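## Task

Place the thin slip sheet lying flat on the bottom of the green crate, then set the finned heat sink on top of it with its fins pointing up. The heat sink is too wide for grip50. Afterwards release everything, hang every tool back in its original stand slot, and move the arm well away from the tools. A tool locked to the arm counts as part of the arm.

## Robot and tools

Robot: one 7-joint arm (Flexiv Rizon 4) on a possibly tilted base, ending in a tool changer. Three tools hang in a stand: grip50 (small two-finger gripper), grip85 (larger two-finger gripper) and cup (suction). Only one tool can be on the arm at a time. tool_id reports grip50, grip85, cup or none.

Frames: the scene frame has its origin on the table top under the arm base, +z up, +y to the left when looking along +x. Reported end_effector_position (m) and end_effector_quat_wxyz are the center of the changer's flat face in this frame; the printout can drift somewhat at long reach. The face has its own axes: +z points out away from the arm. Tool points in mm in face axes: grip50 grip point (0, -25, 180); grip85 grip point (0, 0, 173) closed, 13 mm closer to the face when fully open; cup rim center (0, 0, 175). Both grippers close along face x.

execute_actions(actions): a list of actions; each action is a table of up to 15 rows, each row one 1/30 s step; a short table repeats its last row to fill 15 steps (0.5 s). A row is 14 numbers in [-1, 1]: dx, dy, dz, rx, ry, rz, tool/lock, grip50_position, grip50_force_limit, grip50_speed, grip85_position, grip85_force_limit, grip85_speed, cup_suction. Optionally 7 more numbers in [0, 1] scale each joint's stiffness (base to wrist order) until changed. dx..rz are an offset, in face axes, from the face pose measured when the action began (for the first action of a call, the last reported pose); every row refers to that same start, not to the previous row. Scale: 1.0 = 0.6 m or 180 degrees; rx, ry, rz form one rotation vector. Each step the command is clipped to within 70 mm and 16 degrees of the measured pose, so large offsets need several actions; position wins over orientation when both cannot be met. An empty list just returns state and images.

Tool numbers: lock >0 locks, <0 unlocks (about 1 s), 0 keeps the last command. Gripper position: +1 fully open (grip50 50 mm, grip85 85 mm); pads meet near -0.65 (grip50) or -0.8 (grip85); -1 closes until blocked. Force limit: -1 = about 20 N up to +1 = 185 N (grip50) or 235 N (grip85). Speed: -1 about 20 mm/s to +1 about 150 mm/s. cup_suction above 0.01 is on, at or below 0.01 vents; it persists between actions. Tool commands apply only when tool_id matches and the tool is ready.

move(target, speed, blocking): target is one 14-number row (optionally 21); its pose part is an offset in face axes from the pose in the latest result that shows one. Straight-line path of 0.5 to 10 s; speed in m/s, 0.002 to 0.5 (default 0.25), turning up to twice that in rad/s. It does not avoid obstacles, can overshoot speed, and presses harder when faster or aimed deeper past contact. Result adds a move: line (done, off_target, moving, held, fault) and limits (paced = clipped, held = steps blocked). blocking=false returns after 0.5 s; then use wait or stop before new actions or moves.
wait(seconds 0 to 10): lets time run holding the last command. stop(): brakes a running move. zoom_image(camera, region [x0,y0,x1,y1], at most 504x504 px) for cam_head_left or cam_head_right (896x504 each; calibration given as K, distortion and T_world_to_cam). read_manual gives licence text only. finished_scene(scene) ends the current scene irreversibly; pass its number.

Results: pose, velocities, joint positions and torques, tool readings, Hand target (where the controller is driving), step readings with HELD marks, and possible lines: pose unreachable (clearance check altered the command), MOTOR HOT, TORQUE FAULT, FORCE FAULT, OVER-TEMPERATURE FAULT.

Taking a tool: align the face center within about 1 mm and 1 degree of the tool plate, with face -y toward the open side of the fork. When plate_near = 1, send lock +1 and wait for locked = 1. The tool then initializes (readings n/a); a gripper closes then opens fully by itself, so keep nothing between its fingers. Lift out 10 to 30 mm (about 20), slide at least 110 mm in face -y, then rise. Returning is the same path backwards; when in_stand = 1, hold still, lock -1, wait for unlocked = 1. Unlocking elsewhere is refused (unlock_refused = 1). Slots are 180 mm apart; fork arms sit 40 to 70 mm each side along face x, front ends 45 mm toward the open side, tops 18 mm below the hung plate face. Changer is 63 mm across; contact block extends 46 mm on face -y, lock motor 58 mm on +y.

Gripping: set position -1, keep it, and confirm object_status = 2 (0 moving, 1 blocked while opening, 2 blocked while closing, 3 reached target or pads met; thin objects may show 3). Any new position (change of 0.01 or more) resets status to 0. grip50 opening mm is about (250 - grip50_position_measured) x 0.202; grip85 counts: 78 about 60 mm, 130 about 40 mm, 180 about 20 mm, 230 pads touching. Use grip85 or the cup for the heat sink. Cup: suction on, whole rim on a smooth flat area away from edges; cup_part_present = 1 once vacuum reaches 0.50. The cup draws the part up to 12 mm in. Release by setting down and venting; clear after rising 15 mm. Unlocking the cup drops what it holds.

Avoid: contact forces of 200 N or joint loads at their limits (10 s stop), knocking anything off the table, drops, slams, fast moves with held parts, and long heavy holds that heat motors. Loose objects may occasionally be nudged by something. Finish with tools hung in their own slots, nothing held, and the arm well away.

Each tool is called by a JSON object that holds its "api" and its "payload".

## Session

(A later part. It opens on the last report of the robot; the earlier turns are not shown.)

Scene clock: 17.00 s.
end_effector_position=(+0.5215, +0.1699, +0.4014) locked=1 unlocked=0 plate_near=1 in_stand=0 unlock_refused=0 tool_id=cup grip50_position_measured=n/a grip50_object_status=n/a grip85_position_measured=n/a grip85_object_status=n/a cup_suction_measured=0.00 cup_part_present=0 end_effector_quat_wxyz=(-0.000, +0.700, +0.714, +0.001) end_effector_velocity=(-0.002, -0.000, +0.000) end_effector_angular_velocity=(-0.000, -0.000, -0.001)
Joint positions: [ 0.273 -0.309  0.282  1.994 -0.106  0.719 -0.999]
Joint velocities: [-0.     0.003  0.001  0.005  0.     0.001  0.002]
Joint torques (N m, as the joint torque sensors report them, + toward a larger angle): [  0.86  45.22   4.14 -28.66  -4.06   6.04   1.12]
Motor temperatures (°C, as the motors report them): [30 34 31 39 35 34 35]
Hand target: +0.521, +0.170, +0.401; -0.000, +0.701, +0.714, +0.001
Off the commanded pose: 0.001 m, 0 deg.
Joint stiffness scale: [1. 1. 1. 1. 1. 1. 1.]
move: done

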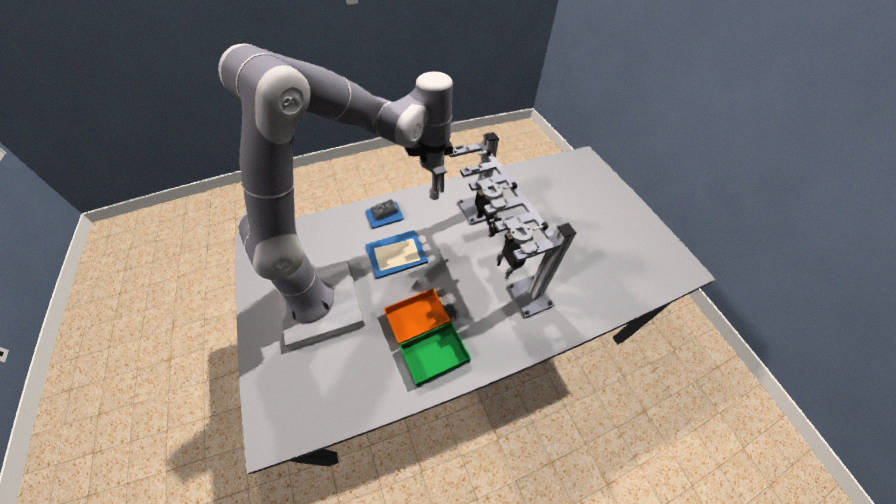

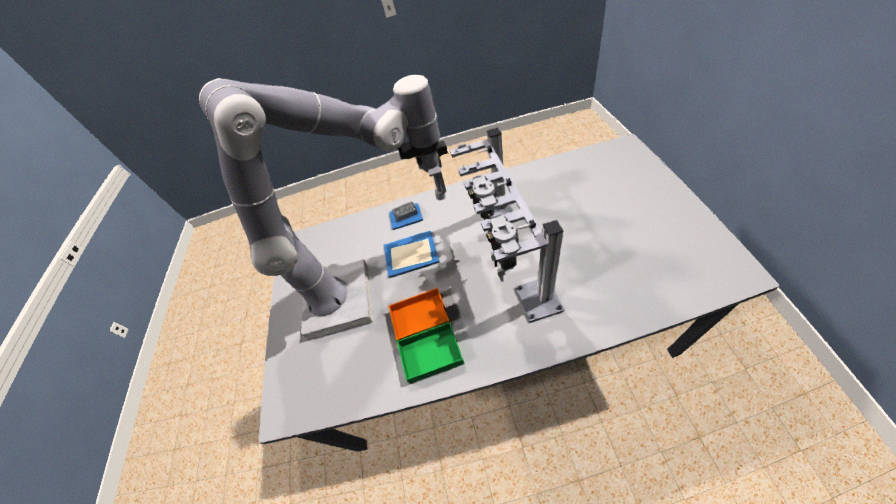

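{"api": "move", "payload": {"target": [-0.09842, -0.27483, 0.294, 0, 0, 0, 0, 1, 0, 0, 1, 0, 0, 0], "speed": 0.22}}

{"api": "zoom_image", "payload": {"camera": "cam_head_left", "region": [355, 190, 445, 285]}}

{"api": "zoom_image", "payload": {"camera": "cam_head_right", "region": [370, 190, 460, 285]}}

Scene clock: 20.23 s.
end_effector_position=(+0.3585, +0.1087, +0.2243) locked=1 unlocked=0 plate_near=1 in_stand=0 unlock_refused=0 tool_id=cup grip50_position_measured=n/a grip50_object_status=n/a grip85_position_measured=n/a grip85_object_status=n/a cup_suction_measured=0.00 cup_part_present=0 end_effector_quat_wxyz=(-0.000, +0.700, +0.714, +0.001) end_effector_velocity=(+0.000, -0.001, -0.001) end_effector_angular_velocity=(-0.003, -0.007, -0.004)
Joint positions: [ 0.467 -0.472  0.041  2.629 -0.329  1.528 -0.779]
Joint velocities: [ 0.024 -0.004 -0.025  0.007 -0.     0.016  0.007]
Joint torques (N m, as the joint torque sensors report them, + toward a larger angle): [ 0.86 33.8   0.55 -9.15 -1.2   5.8   1.05]
Motor temperatures (°C, as the motors report them): [30 34 31 39 35 34 35]
Hand target: +0.358, +0.109, +0.224; +0.000, +0.701, +0.714, +0.001
Off the commanded pose: 0.001 m, 0 deg.
Joint stiffness scale: [1. 1. 1. 1. 1. 1. 1.]
move: done

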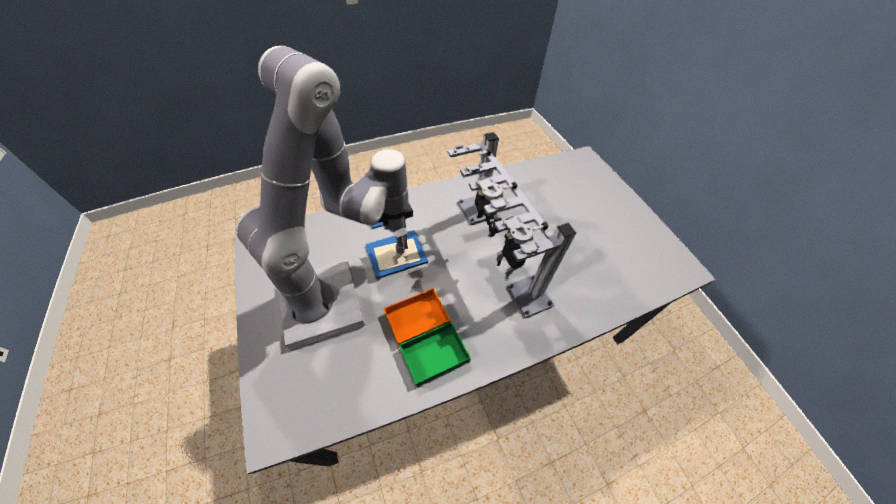

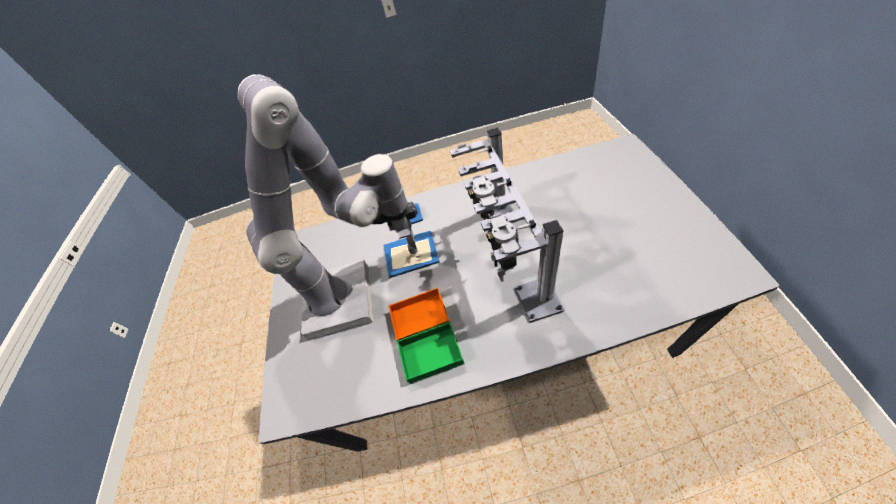

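Region (355, 190, 445, 285) of cam_head_left's 896x504 image, scaled by 5.305, with more detail than that image has; it fills the left 477 columns of this view, and the rest is white.

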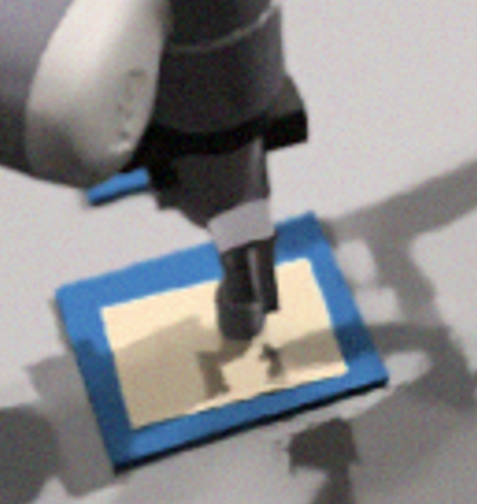

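Region (370, 190, 460, 285) of cam_head_right's 896x504 image, scaled by 5.305, with more detail than that image has; it fills the left 477 columns of this view, and the rest is white.

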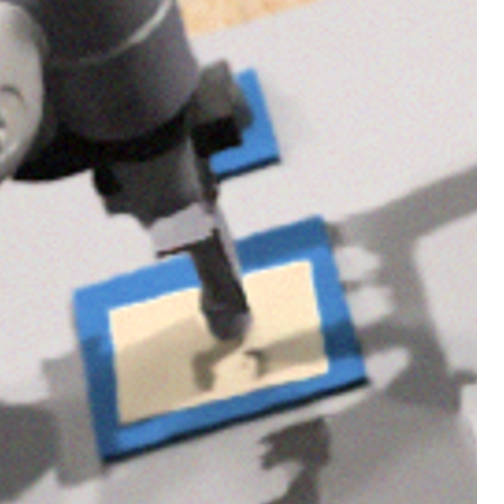

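{"api": "move", "payload": {"target": [-0.0018, 0, 0.0317, 0, 0, 0, 0, 1, 0, 0, 1, 0, 0, 1], "speed": 0.03}}

Scene clock: 21.43 s.
end_effector_position=(+0.3585, +0.1077, +0.2054) locked=1 unlocked=0 plate_near=1 in_stand=0 unlock_refused=0 tool_id=cup grip50_position_measured=n/a grip50_object_status=n/a grip85_position_measured=n/a grip85_object_status=n/a cup_suction_measured=0.81 cup_part_present=1 end_effector_quat_wxyz=(-0.000, +0.700, +0.714, +0.001) end_effector_velocity=(+0.000, +0.000, -0.001) end_effector_angular_velocity=(+0.000, -0.001, -0.000)
Joint positions: [ 0.515 -0.547 -0.013  2.629 -0.332  1.607 -0.777]
Joint velocities: [ 0.004 -0.005 -0.004 -0.     0.     0.006  0.001]
Joint torques (N m, as the joint torque sensors report them, + toward a larger angle): [ 0.89 34.22 -0.05 -8.11  0.39  6.2   1.06]
Motor temperatures (°C, as the motors report them): [30 34 31 39 35 34 35]
Hand target: +0.359, +0.108, +0.205; -0.000, +0.700, +0.714, +0.001
Off the commanded pose: 0.000 m, 0 deg.
Joint stiffness scale: [1. 1. 1. 1. 1. 1. 1.]
move: done

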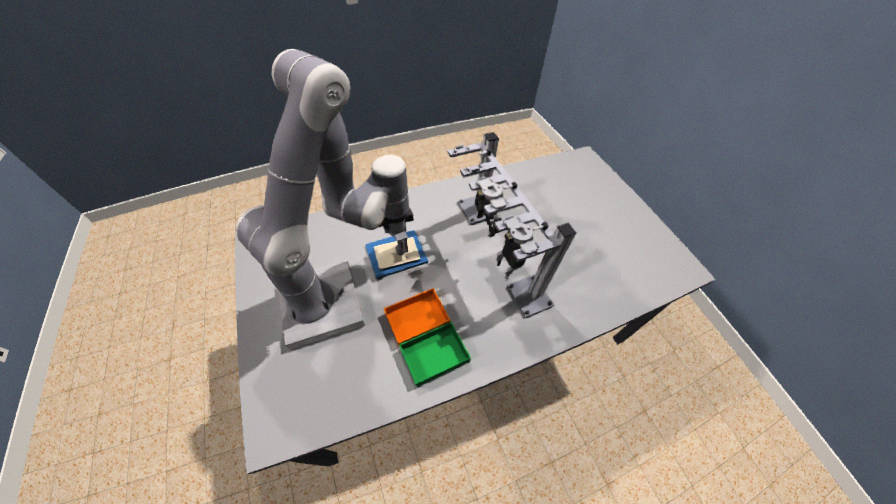

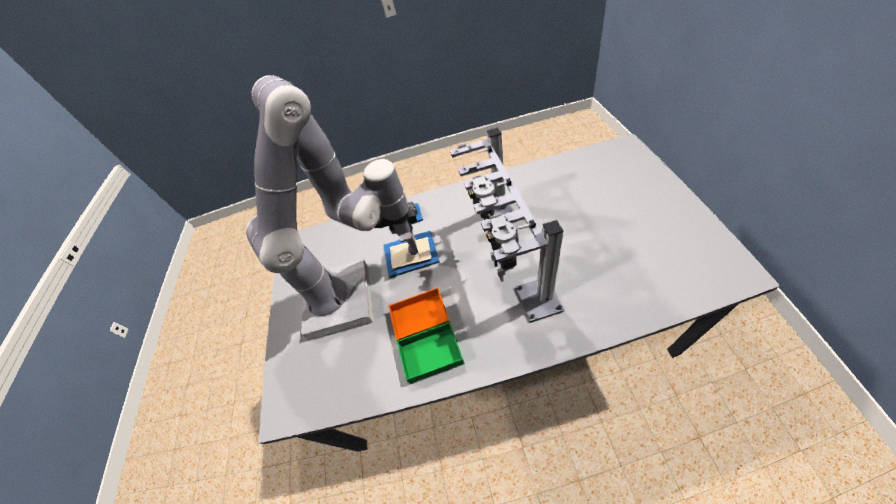

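{"api": "move", "payload": {"target": [-0.28182, 0.11362, -0.10767, 0, 0, -0.0394, 0, 1, 0, 0, 1, 0, 0, 1], "speed": 0.2}}

Scene clock: 23.53 s.
end_effector_position=(+0.4291, -0.0599, +0.2694) locked=1 unlocked=0 plate_near=1 in_stand=0 unlock_refused=0 tool_id=cup grip50_position_measured=n/a grip50_object_status=n/a grip85_position_measured=n/a grip85_object_status=n/a cup_suction_measured=0.91 cup_part_present=1 end_effector_quat_wxyz=(-0.000, +0.655, +0.756, +0.001) end_effector_velocity=(+0.001, -0.001, +0.000) end_effector_angular_velocity=(+0.005, +0.005, +0.002)
Joint positions: [-0.148 -0.396  0.235  2.431 -0.26   1.234 -1.421]
Joint velocities: [-0.012 -0.001  0.013 -0.009  0.012 -0.013 -0.014]
Joint torques (N m, as the joint torque sensors report them, + toward a larger angle): [ -1.54  36.19   4.49 -18.37  -1.7    4.37  -0.94]
Motor temperatures (°C, as the motors report them): [30 34 31 39 35 34 35]
Hand target: +0.429, -0.060, +0.269; -0.001, +0.655, +0.756, +0.001
Off the commanded pose: 0.001 m, 0 deg.
Joint stiffness scale: [1. 1. 1. 1. 1. 1. 1.]
move: done

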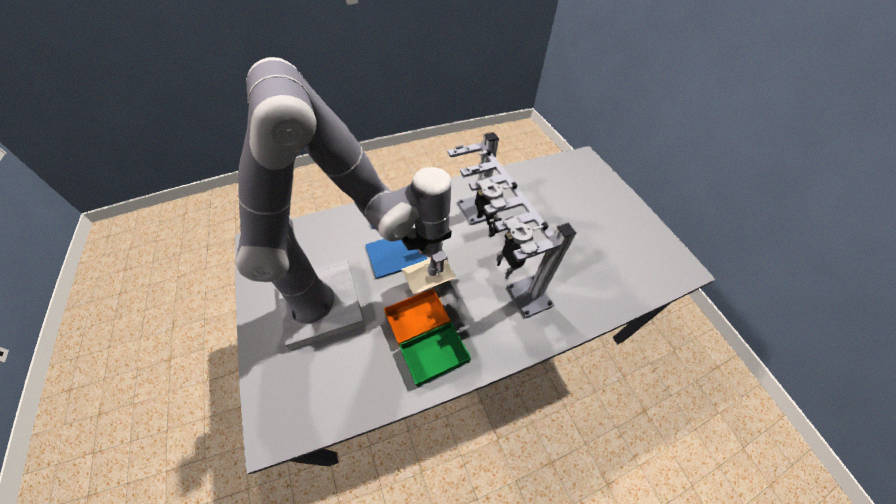

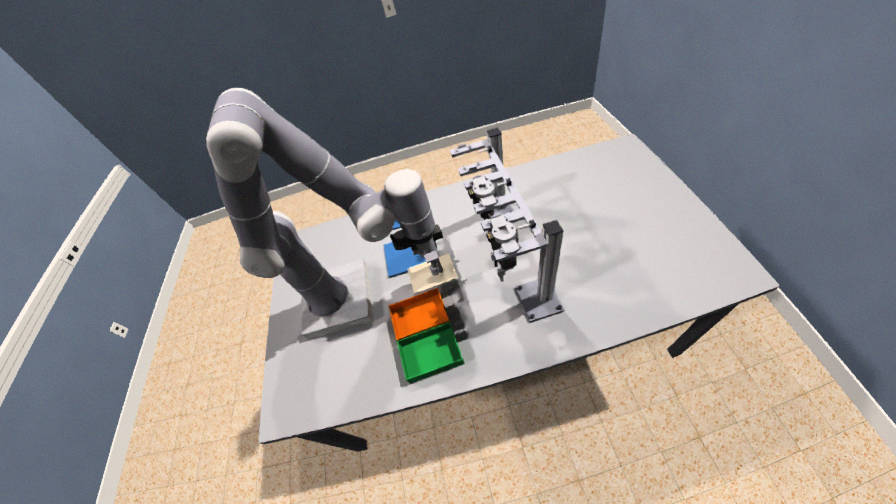

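{"api": "move", "payload": {"target": [-0.40205, -0.17815, 0.06233, 0, 0, 0, 0, 1, 0, 0, 1, 0, 0, 1], "speed": 0.2}}

{"api": "zoom_image", "payload": {"camera": "cam_head_left", "region": [390, 305, 480, 395]}}

{"api": "zoom_image", "payload": {"camera": "cam_head_right", "region": [385, 305, 475, 395]}}

Scene clock: 25.77 s.
end_effector_position=(+0.3574, -0.3127, +0.2312) locked=1 unlocked=0 plate_near=1 in_stand=0 unlock_refused=0 tool_id=cup grip50_position_measured=n/a grip50_object_status=n/a grip85_position_measured=n/a grip85_object_status=n/a cup_suction_measured=0.91 cup_part_present=1 end_effector_quat_wxyz=(-0.001, +0.655, +0.756, +0.001) end_effector_velocity=(-0.000, -0.001, -0.000) end_effector_angular_velocity=(+0.002, -0.000, -0.001)
Joint positions: [-0.648 -0.551  0.142  2.319 -0.246  1.281 -2.026]
Joint velocities: [-0.006 -0.002  0.003 -0.003  0.001 -0.002 -0.003]
Joint torques (N m, as the joint torque sensors report them, + toward a larger angle): [ -1.6   42.55   4.53 -16.97  -1.55   4.54  -0.58]
Motor temperatures (°C, as the motors report them): [30 34 31 39 35 34 35]
Hand target: +0.357, -0.313, +0.231; -0.001, +0.655, +0.756, +0.001
Off the commanded pose: 0.001 m, 0 deg.
Joint stiffness scale: [1. 1. 1. 1. 1. 1. 1.]
move: done

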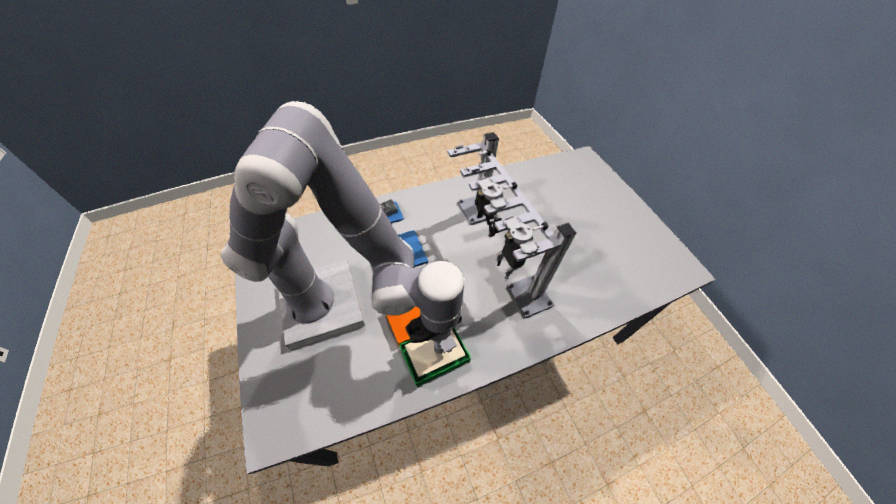

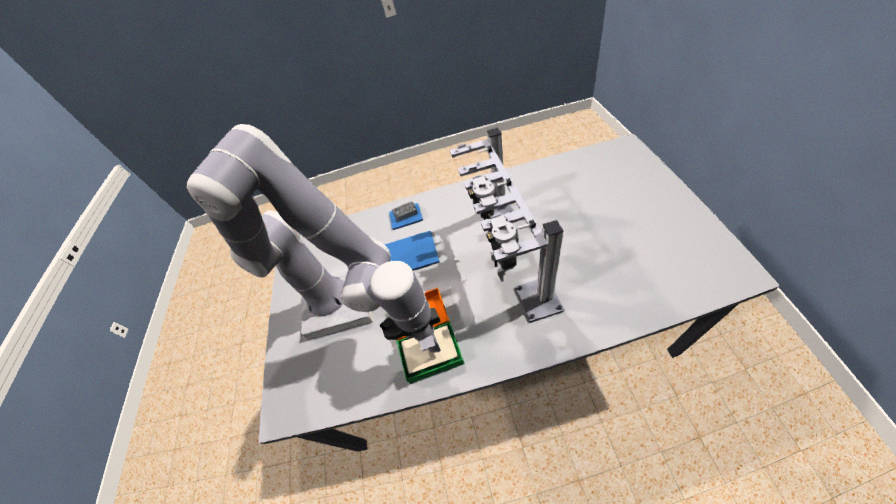

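Region (390, 305, 480, 395) of cam_head_left's 896x504 image, scaled by 5.600, with more detail than that image has.

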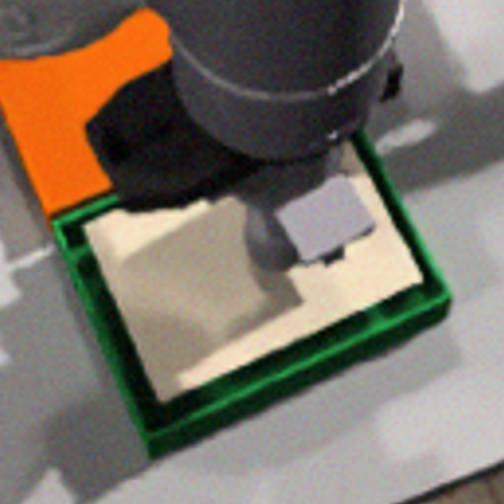

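Region (385, 305, 475, 395) of cam_head_right's 896x504 image, scaled by 5.600, with more detail than that image has.

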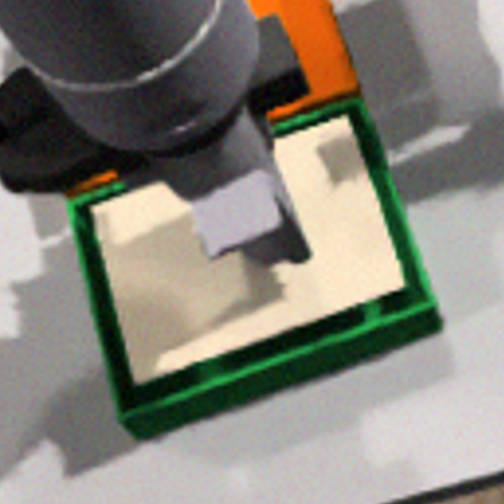

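{"api": "move", "payload": {"target": [0.001, -0.0008, 0.0603, 0, 0, 0, 0, 1, 0, 0, 1, 0, 0, 1], "speed": 0.05}}

{"api": "zoom_image", "payload": {"camera": "cam_head_left", "region": [390, 305, 480, 395]}}

{"api": "zoom_image", "payload": {"camera": "cam_head_right", "region": [385, 305, 475, 395]}}

Scene clock: 27.90 s.
end_effector_position=(+0.3569, -0.3121, +0.1951) locked=1 unlocked=0 plate_near=1 in_stand=0 unlock_refused=0 tool_id=cup grip50_position_measured=n/a grip50_object_status=n/a grip85_position_measured=n/a grip85_object_status=n/a cup_suction_measured=0.91 cup_part_present=1 end_effector_quat_wxyz=(-0.001, +0.655, +0.756, +0.001) end_effector_velocity=(+0.000, -0.000, -0.001) end_effector_angular_velocity=(-0.001, -0.000, +0.001)
Joint positions: [-0.607 -0.65   0.089  2.319 -0.27   1.383 -2.007]
Joint velocities: [ 0.003 -0.003 -0.003 -0.001  0.     0.004 -0.   ]
Joint torques (N m, as the joint torque sensors report them, + toward a larger angle): [  1.56  44.68   1.58 -14.33  -1.73   5.86   1.08]
Motor temperatures (°C, as the motors report them): [30 34 31 39 35 34 35]
Hand target: +0.357, -0.312, +0.195; -0.001, +0.655, +0.756, +0.001
Off the commanded pose: 0.000 m, 0 deg.
Joint stiffness scale: [1. 1. 1. 1. 1. 1. 1.]
move: done

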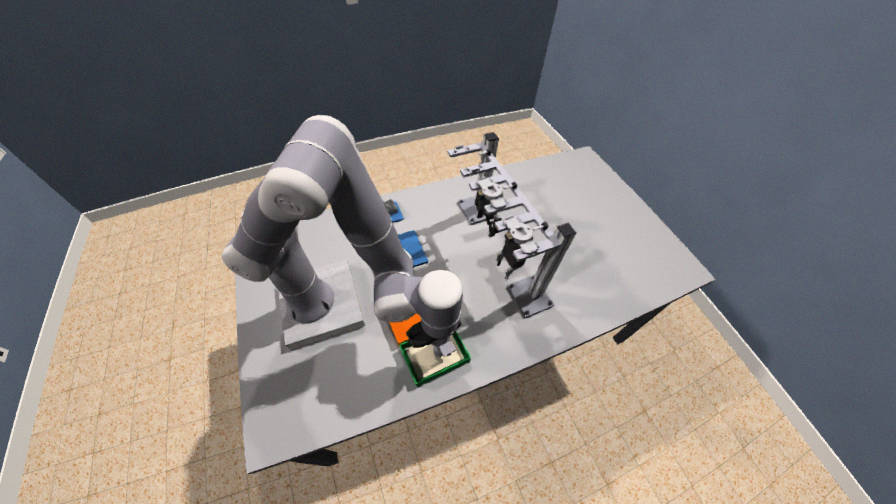

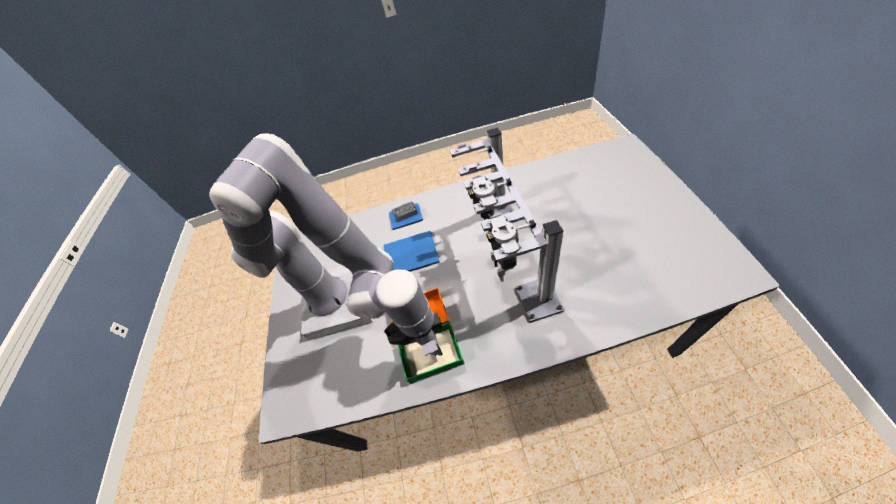

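Region (390, 305, 480, 395) of cam_head_left's 896x504 image, scaled by 5.600, with more detail than that image has.

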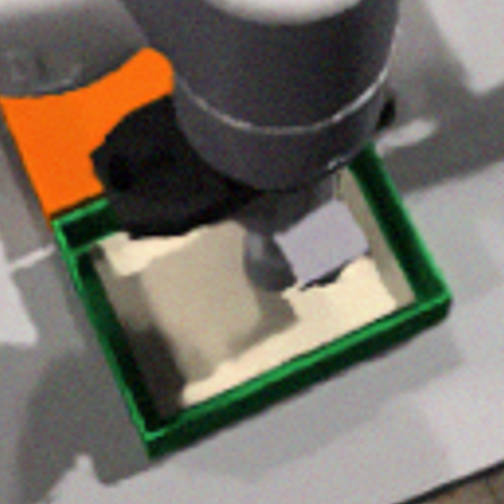

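Region (385, 305, 475, 395) of cam_head_right's 896x504 image, scaled by 5.600, with more detail than that image has.

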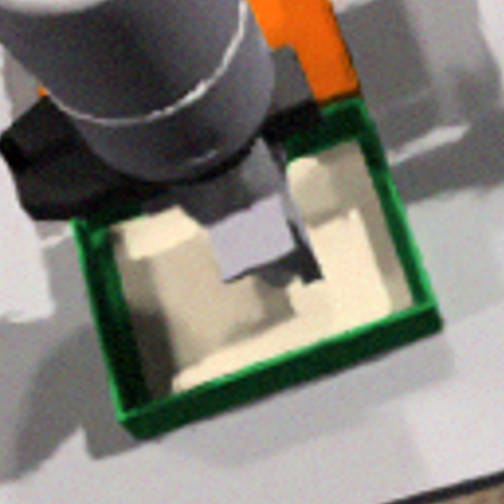

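{"api": "execute_actions", "payload": {"actions": []}}

Scene clock: 28.83 s.
end_effector_position=(+0.3569, -0.3121, +0.1950) locked=1 unlocked=0 plate_near=1 in_stand=0 unlock_refused=0 tool_id=cup grip50_position_measured=n/a grip50_object_status=n/a grip85_position_measured=n/a grip85_object_status=n/a cup_suction_measured=0.91 cup_part_present=1 end_effector_quat_wxyz=(-0.001, +0.655, +0.756, +0.001) end_effector_velocity=(-0.000, -0.000, -0.000) end_effector_angular_velocity=(+0.000, +0.000, -0.001)
Joint positions: [-0.607 -0.65   0.089  2.319 -0.27   1.383 -2.007]
Joint velocities: [-0.    -0.     0.    -0.     0.001 -0.     0.001]
Joint torques (N m, as the joint torque sensors report them, + toward a larger angle): [  1.43  43.5    1.76 -14.31  -1.53   6.01   1.11]
Motor temperatures (°C, as the motors report them): [30 35 31 39 35 34 35]
Hand target: +0.357, -0.312, +0.195; -0.001, +0.655, +0.756, +0.001
Off the commanded pose: 0.000 m, 0 deg.
Joint stiffness scale: [1. 1. 1. 1. 1. 1. 1.]

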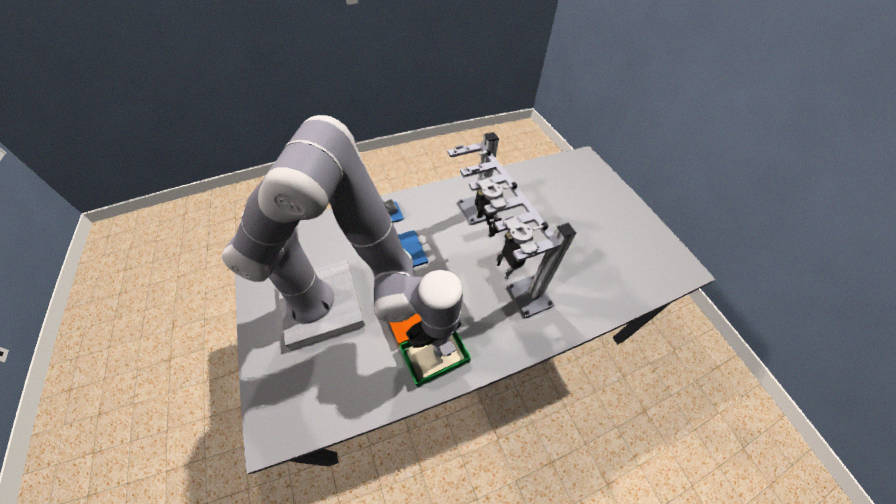

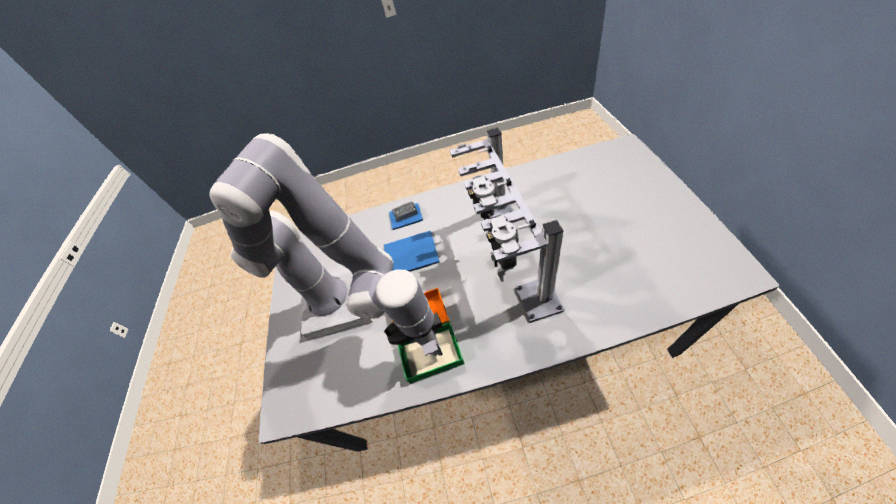

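{"api": "execute_actions", "payload": {"actions": [[[0,0,0.0005,0,0,0,0,1,0,0,1,0,0,1],[0,0,0.001,0,0,0,0,1,0,0,1,0,0,1],[0,0,0.0015,0,0,0,0,1,0,0,1,0,0,1],[0,0,0.002,0,0,0,0,1,0,0,1,0,0,1],[0,0,0.0025,0,0,0,0,1,0,0,1,0,0,1],[0,0,0.003,0,0,0,0,1,0,0,1,0,0,1],[0,0,0.0035,0,0,0,0,1,0,0,1,0,0,1],[0,0,0.004,0,0,0,0,1,0,0,1,0,0,1],[0,0,0.0045,0,0,0,0,1,0,0,1,0,0,1],[0,0,0.005,0,0,0,0,1,0,0,1,0,0,1],[0,0,0.0055,0,0,0,0,1,0,0,1,0,0,1],[0,0,0.006,0,0,0,0,1,0,0,1,0,0,1]]]}}

Scene clock: 29.73 s.
end_effector_position=(+0.3567, -0.3120, +0.1915) locked=1 unlocked=0 plate_near=1 in_stand=0 unlock_refused=0 tool_id=cup grip50_position_measured=n/a grip50_object_status=n/a grip85_position_measured=n/a grip85_object_status=n/a cup_suction_measured=0.91 cup_part_present=1 end_effector_quat_wxyz=(-0.002, +0.655, +0.756, +0.001) end_effector_velocity=(+0.000, +0.000, -0.002) end_effector_angular_velocity=(-0.000, +0.000, +0.002)
Joint positions: [-0.603 -0.66   0.085  2.318 -0.27   1.392 -2.006]
Joint velocities: [ 0.004 -0.006 -0.004 -0.001 -0.     0.006 -0.001]
Joint torques (N m, as the joint torque sensors report them, + toward a larger angle): [  1.83  43.76   1.32 -14.11  -1.71   6.07   1.14]
Motor temperatures (°C, as the motors report them): [30 35 31 39 35 34 35]
Hand target: +0.357, -0.312, +0.191; -0.001, +0.655, +0.756, +0.001
Off the commanded pose: 0.000 m, 0 deg.
Joint stiffness scale: [1. 1. 1. 1. 1. 1. 1.]
Step readings (end_effector_position):
0: (+0.3569, -0.3121, +0.1950)
1: (+0.3569, -0.3121, +0.1950)
2: (+0.3568, -0.3121, +0.1948)
4: (+0.3568, -0.3121, +0.1944)
8: (+0.3567, -0.3120, +0.1932)
15: end_effector_position above

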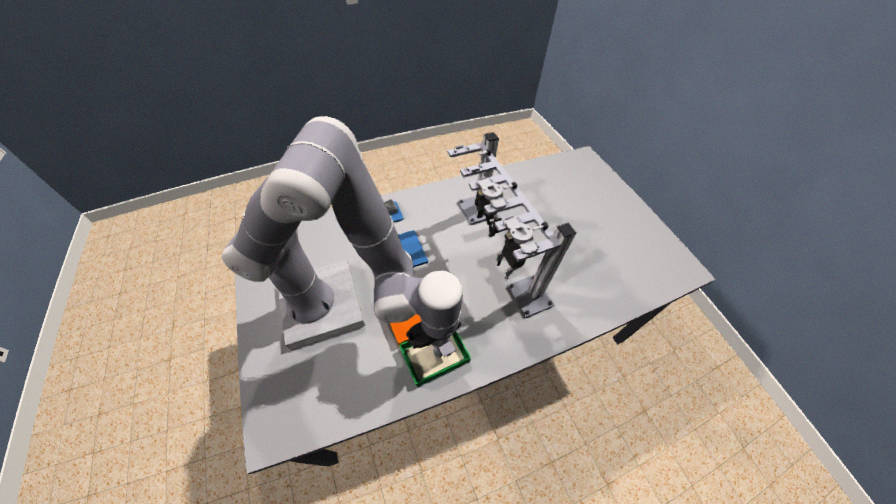

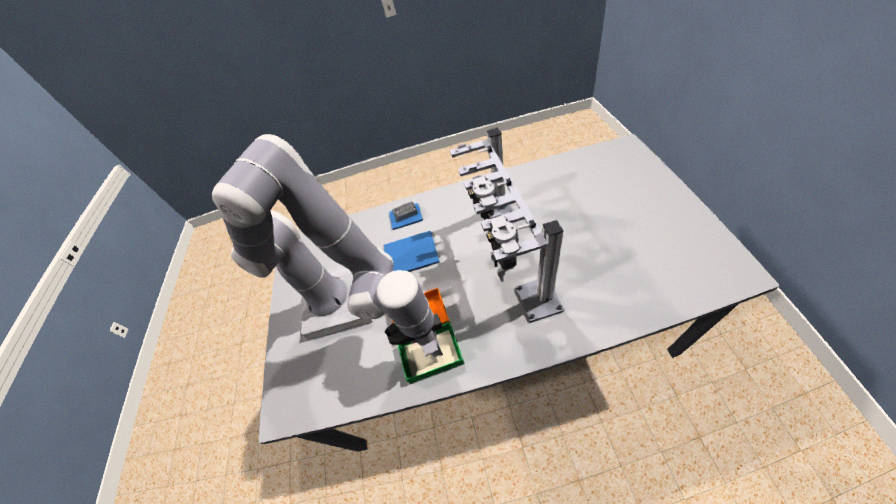

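{"api": "execute_actions", "payload": {"actions": [[[0,0,0.0004,0,0,0,0,1,0,0,1,0,0,1],[0,0,0.0008,0,0,0,0,1,0,0,1,0,0,1],[0,0,0.0012,0,0,0,0,1,0,0,1,0,0,1],[0,0,0.0016,0,0,0,0,1,0,0,1,0,0,1],[0,0,0.002,0,0,0,0,1,0,0,1,0,0,1],[0,0,0.0024,0,0,0,0,1,0,0,1,0,0,1],[0,0,0.0028,0,0,0,0,1,0,0,1,0,0,1],[0,0,0.0032,0,0,0,0,1,0,0,1,0,0,1],[0,0,0.0036,0,0,0,0,1,0,0,1,0,0,1],[0,0,0.004,0,0,0,0,1,0,0,1,0,0,1],[0,0,0.0044,0,0,0,0,1,0,0,1,0,0,1],[0,0,0.0048,0,0,0,0,1,0,0,1,0,0,1]]]}}

Scene clock: 30.47 s.
end_effector_position=(+0.3566, -0.3120, +0.1888) locked=1 unlocked=0 plate_near=1 in_stand=0 unlock_refused=0 tool_id=cup grip50_position_measured=n/a grip50_object_status=n/a grip85_position_measured=n/a grip85_object_status=n/a cup_suction_measured=0.91 cup_part_present=1 end_effector_quat_wxyz=(-0.002, +0.654, +0.756, +0.001) end_effector_velocity=(+0.001, -0.000, -0.001) end_effector_angular_velocity=(-0.001, -0.001, +0.002)
Joint positions: [-0.6   -0.667  0.081  2.317 -0.27   1.399 -2.006]
Joint velocities: [ 0.003 -0.004 -0.003 -0.001 -0.001  0.005 -0.001]
Joint torques (N m, as the joint torque sensors report them, + toward a larger angle): [  0.98  44.44   2.06 -13.57  -1.58   6.08   0.99]
Motor temperatures (°C, as the motors report them): [30 35 31 39 35 34 35]
Hand target: +0.357, -0.312, +0.189; -0.002, +0.655, +0.756, +0.001
Off the commanded pose: 0.000 m, 0 deg.
Joint stiffness scale: [1. 1. 1. 1. 1. 1. 1.]
Step readings (end_effector_position):
0: (+0.3568, -0.3120, +0.1914)
1: (+0.3568, -0.3120, +0.1914)
2: (+0.3567, -0.3120, +0.1913)
4: (+0.3566, -0.3120, +0.1910)
8: (+0.3566, -0.3120, +0.1901)
15: end_effector_position above

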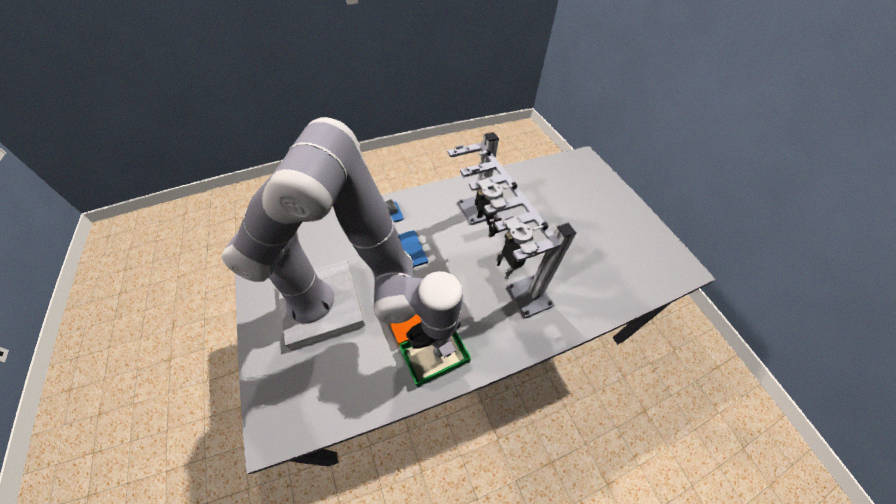

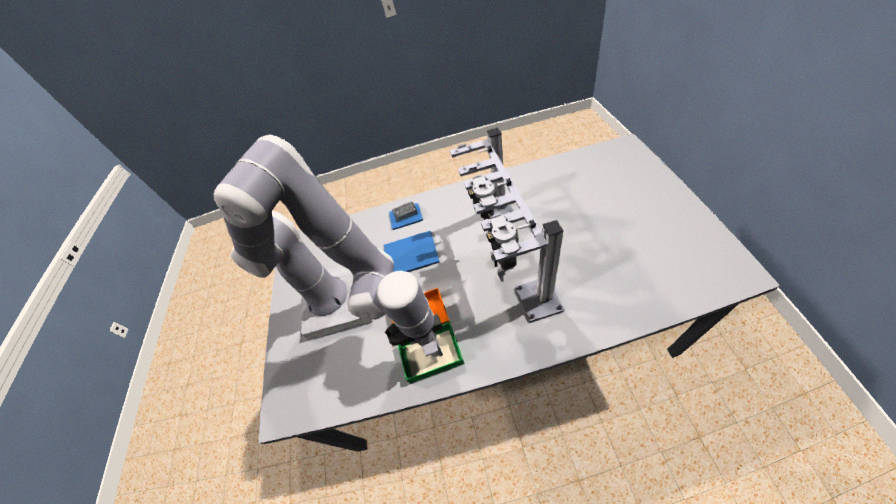

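{"api": "execute_actions", "payload": {"actions": [[[0,0,0.0003,0,0,0,0,1,0,0,1,0,0,1],[0,0,0.0006,0,0,0,0,1,0,0,1,0,0,1],[0,0,0.0009,0,0,0,0,1,0,0,1,0,0,1],[0,0,0.0012,0,0,0,0,1,0,0,1,0,0,1],[0,0,0.0015,0,0,0,0,1,0,0,1,0,0,1],[0,0,0.0018,0,0,0,0,1,0,0,1,0,0,1],[0,0,0.0021,0,0,0,0,1,0,0,1,0,0,1],[0,0,0.0024,0,0,0,0,1,0,0,1,0,0,1],[0,0,0.0027,0,0,0,0,1,0,0,1,0,0,1],[0,0,0.003,0,0,0,0,1,0,0,1,0,0,1],[0,0,0.0033,0,0,0,0,1,0,0,1,0,0,1]]]}}

Scene clock: 31.33 s.
end_effector_position=(+0.3574, -0.3125, +0.1881) locked=1 unlocked=0 plate_near=1 in_stand=0 unlock_refused=0 tool_id=cup grip50_position_measured=n/a grip50_object_status=n/a grip85_position_measured=n/a grip85_object_status=n/a cup_suction_measured=0.91 cup_part_present=1 end_effector_quat_wxyz=(-0.000, +0.654, +0.756, +0.002) end_effector_velocity=(+0.000, -0.000, -0.000) end_effector_angular_velocity=(-0.001, -0.001, +0.001)
Joint positions: [-0.598 -0.671  0.079  2.316 -0.271  1.405 -2.006]
Joint velocities: [ 0.001 -0.001 -0.002 -0.    -0.     0.003 -0.   ]
Joint torques (N m, as the joint torque sensors report them, + toward a larger angle): [  2.02  30.39   1.19 -10.27  -1.47   3.91   0.75]
Motor temperatures (°C, as the motors report them): [30 35 31 38 35 34 35]
Hand target: +0.357, -0.312, +0.187; -0.002, +0.654, +0.756, +0.001
Off the commanded pose: 0.002 m, 0 deg.
Joint stiffness scale: [1. 1. 1. 1. 1. 1. 1.]
Step readings (end_effector_position):
0: (+0.3566, -0.3120, +0.1887)
1: (+0.3566, -0.3120, +0.1887)
2: (+0.3566, -0.3120, +0.1886)
4: (+0.3567, -0.3120, +0.1885)
8: (+0.3570, -0.3122, +0.1883)
15: end_effector_position above

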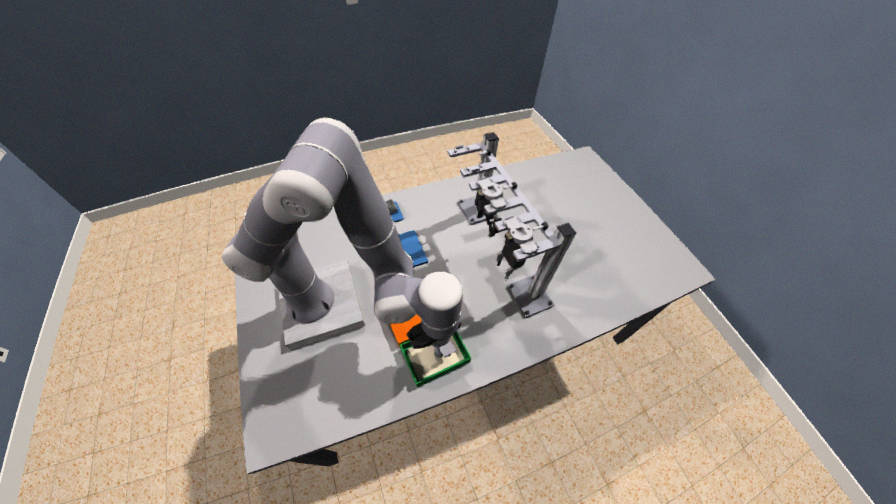

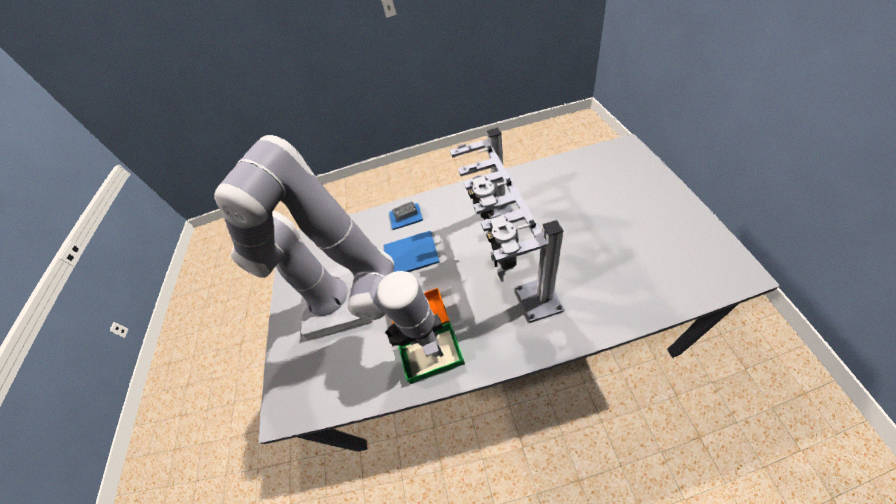

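Contact made. Release suction and relieve the press.

{"api": "execute_actions", "payload": {"actions": [[[0,0,-0.0006,0,0,0,0,1,0,0,1,0,0,0]]]}}

Scene clock: 31.93 s.
end_effector_position=(+0.3581, -0.3129, +0.1893) locked=1 unlocked=0 plate_near=1 in_stand=0 unlock_refused=0 tool_id=cup grip50_position_measured=n/a grip50_object_status=n/a grip85_position_measured=n/a grip85_object_status=n/a cup_suction_measured=0.00 cup_part_present=0 end_effector_quat_wxyz=(+0.001, +0.654, +0.756, +0.002) end_effector_velocity=(-0.000, +0.000, -0.000) end_effector_angular_velocity=(+0.000, +0.000, -0.001)
Joint positions: [-0.598 -0.668  0.079  2.315 -0.271  1.405 -2.006]
Joint velocities: [-0.     0.     0.     0.     0.     0.     0.001]
Joint torques (N m, as the joint torque sensors report them, + toward a larger angle): [ -1.53  37.1    3.58 -10.87  -1.12   3.44   0.13]
Motor temperatures (°C, as the motors report them): [30 35 31 38 35 34 35]
Hand target: +0.357, -0.313, +0.189; -0.000, +0.654, +0.756, +0.002
Off the commanded pose: 0.001 m, 0 deg.
Joint stiffness scale: [1. 1. 1. 1. 1. 1. 1.]
Step readings (end_effector_position):
0: (+0.3575, -0.3125, +0.1881)
1: (+0.3576, -0.3126, +0.1883)
2: (+0.3577, -0.3127, +0.1887)
4: (+0.3580, -0.3128, +0.1891)
8: (+0.3581, -0.3129, +0.1893)
15: end_effector_position above

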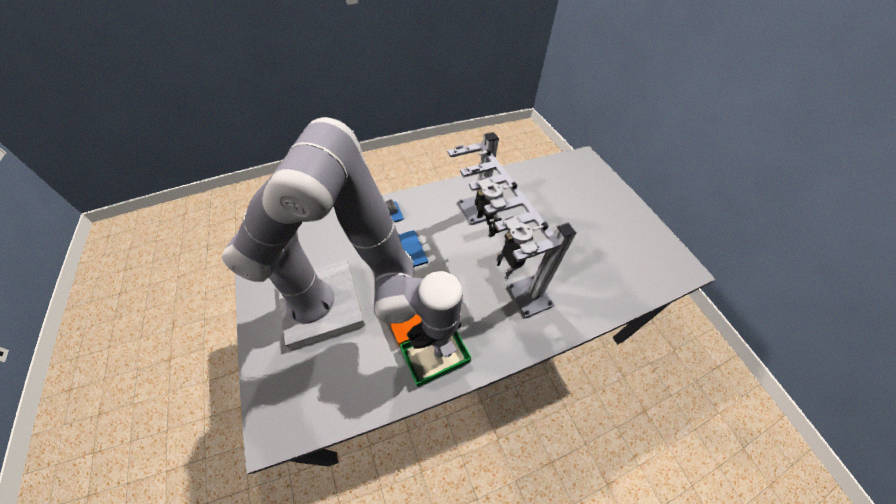

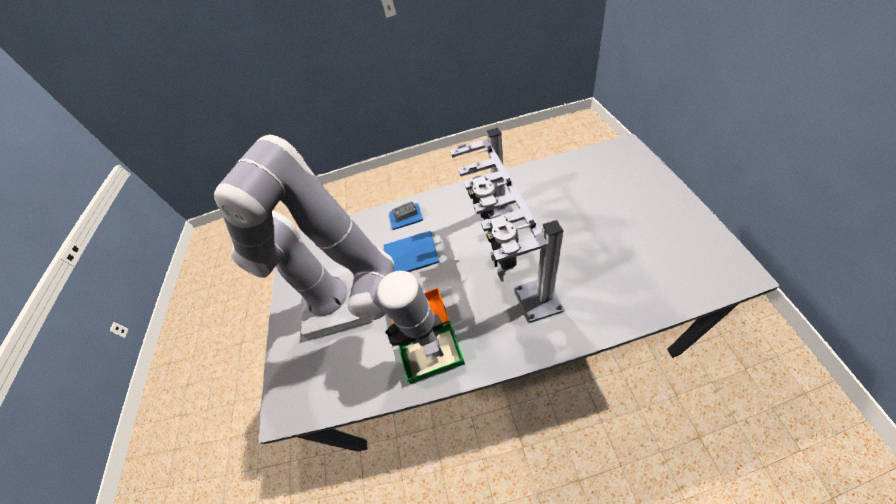

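{"api": "move", "payload": {"target": [0,0,-0.1345,0,0,0,0,1,0,0,1,0,0,0], "speed": 0.1}}

Scene clock: 33.30 s.
end_effector_position=(+0.3574, -0.3128, +0.2697) locked=1 unlocked=0 plate_near=1 in_stand=0 unlock_refused=0 tool_id=cup grip50_position_measured=n/a grip50_object_status=n/a grip85_position_measured=n/a grip85_object_status=n/a cup_suction_measured=0.00 cup_part_present=0 end_effector_quat_wxyz=(+0.001, +0.655, +0.756, +0.002) end_effector_velocity=(+0.000, +0.000, +0.001) end_effector_angular_velocity=(+0.001, +0.000, +0.001)
Joint positions: [-0.681 -0.449  0.191  2.311 -0.203  1.175 -2.058]
Joint velocities: [-0.003  0.003  0.003 -0.001  0.001 -0.005 -0.002]
Joint torques (N m, as the joint torque sensors report them, + toward a larger angle): [ -1.85  41.11   4.29 -20.11  -1.95   4.31  -0.65]
Motor temperatures (°C, as the motors report them): [30 35 31 38 35 34 35]
Hand target: +0.357, -0.313, +0.270; +0.001, +0.654, +0.756, +0.002
Off the commanded pose: 0.000 m, 0 deg.
Joint stiffness scale: [1. 1. 1. 1. 1. 1. 1.]
move: done

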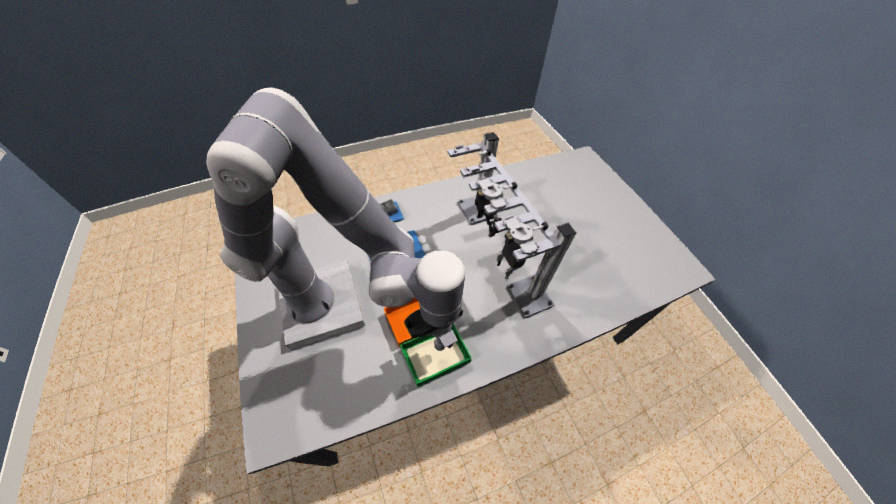

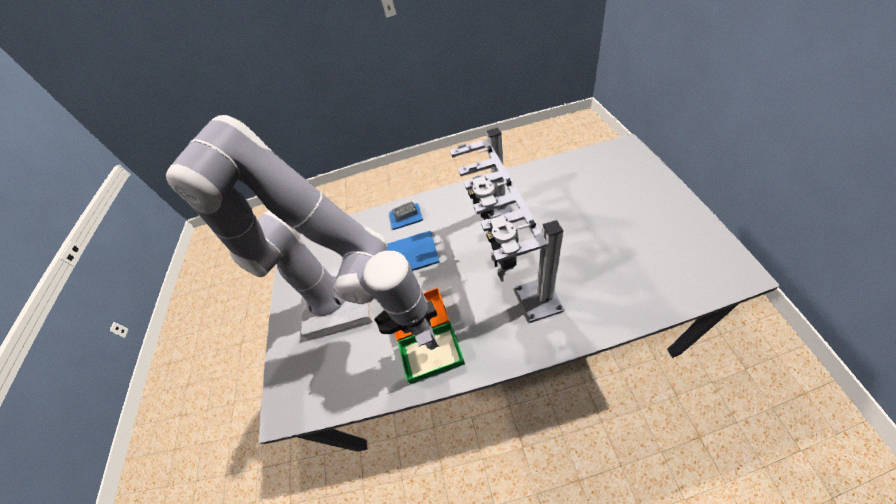

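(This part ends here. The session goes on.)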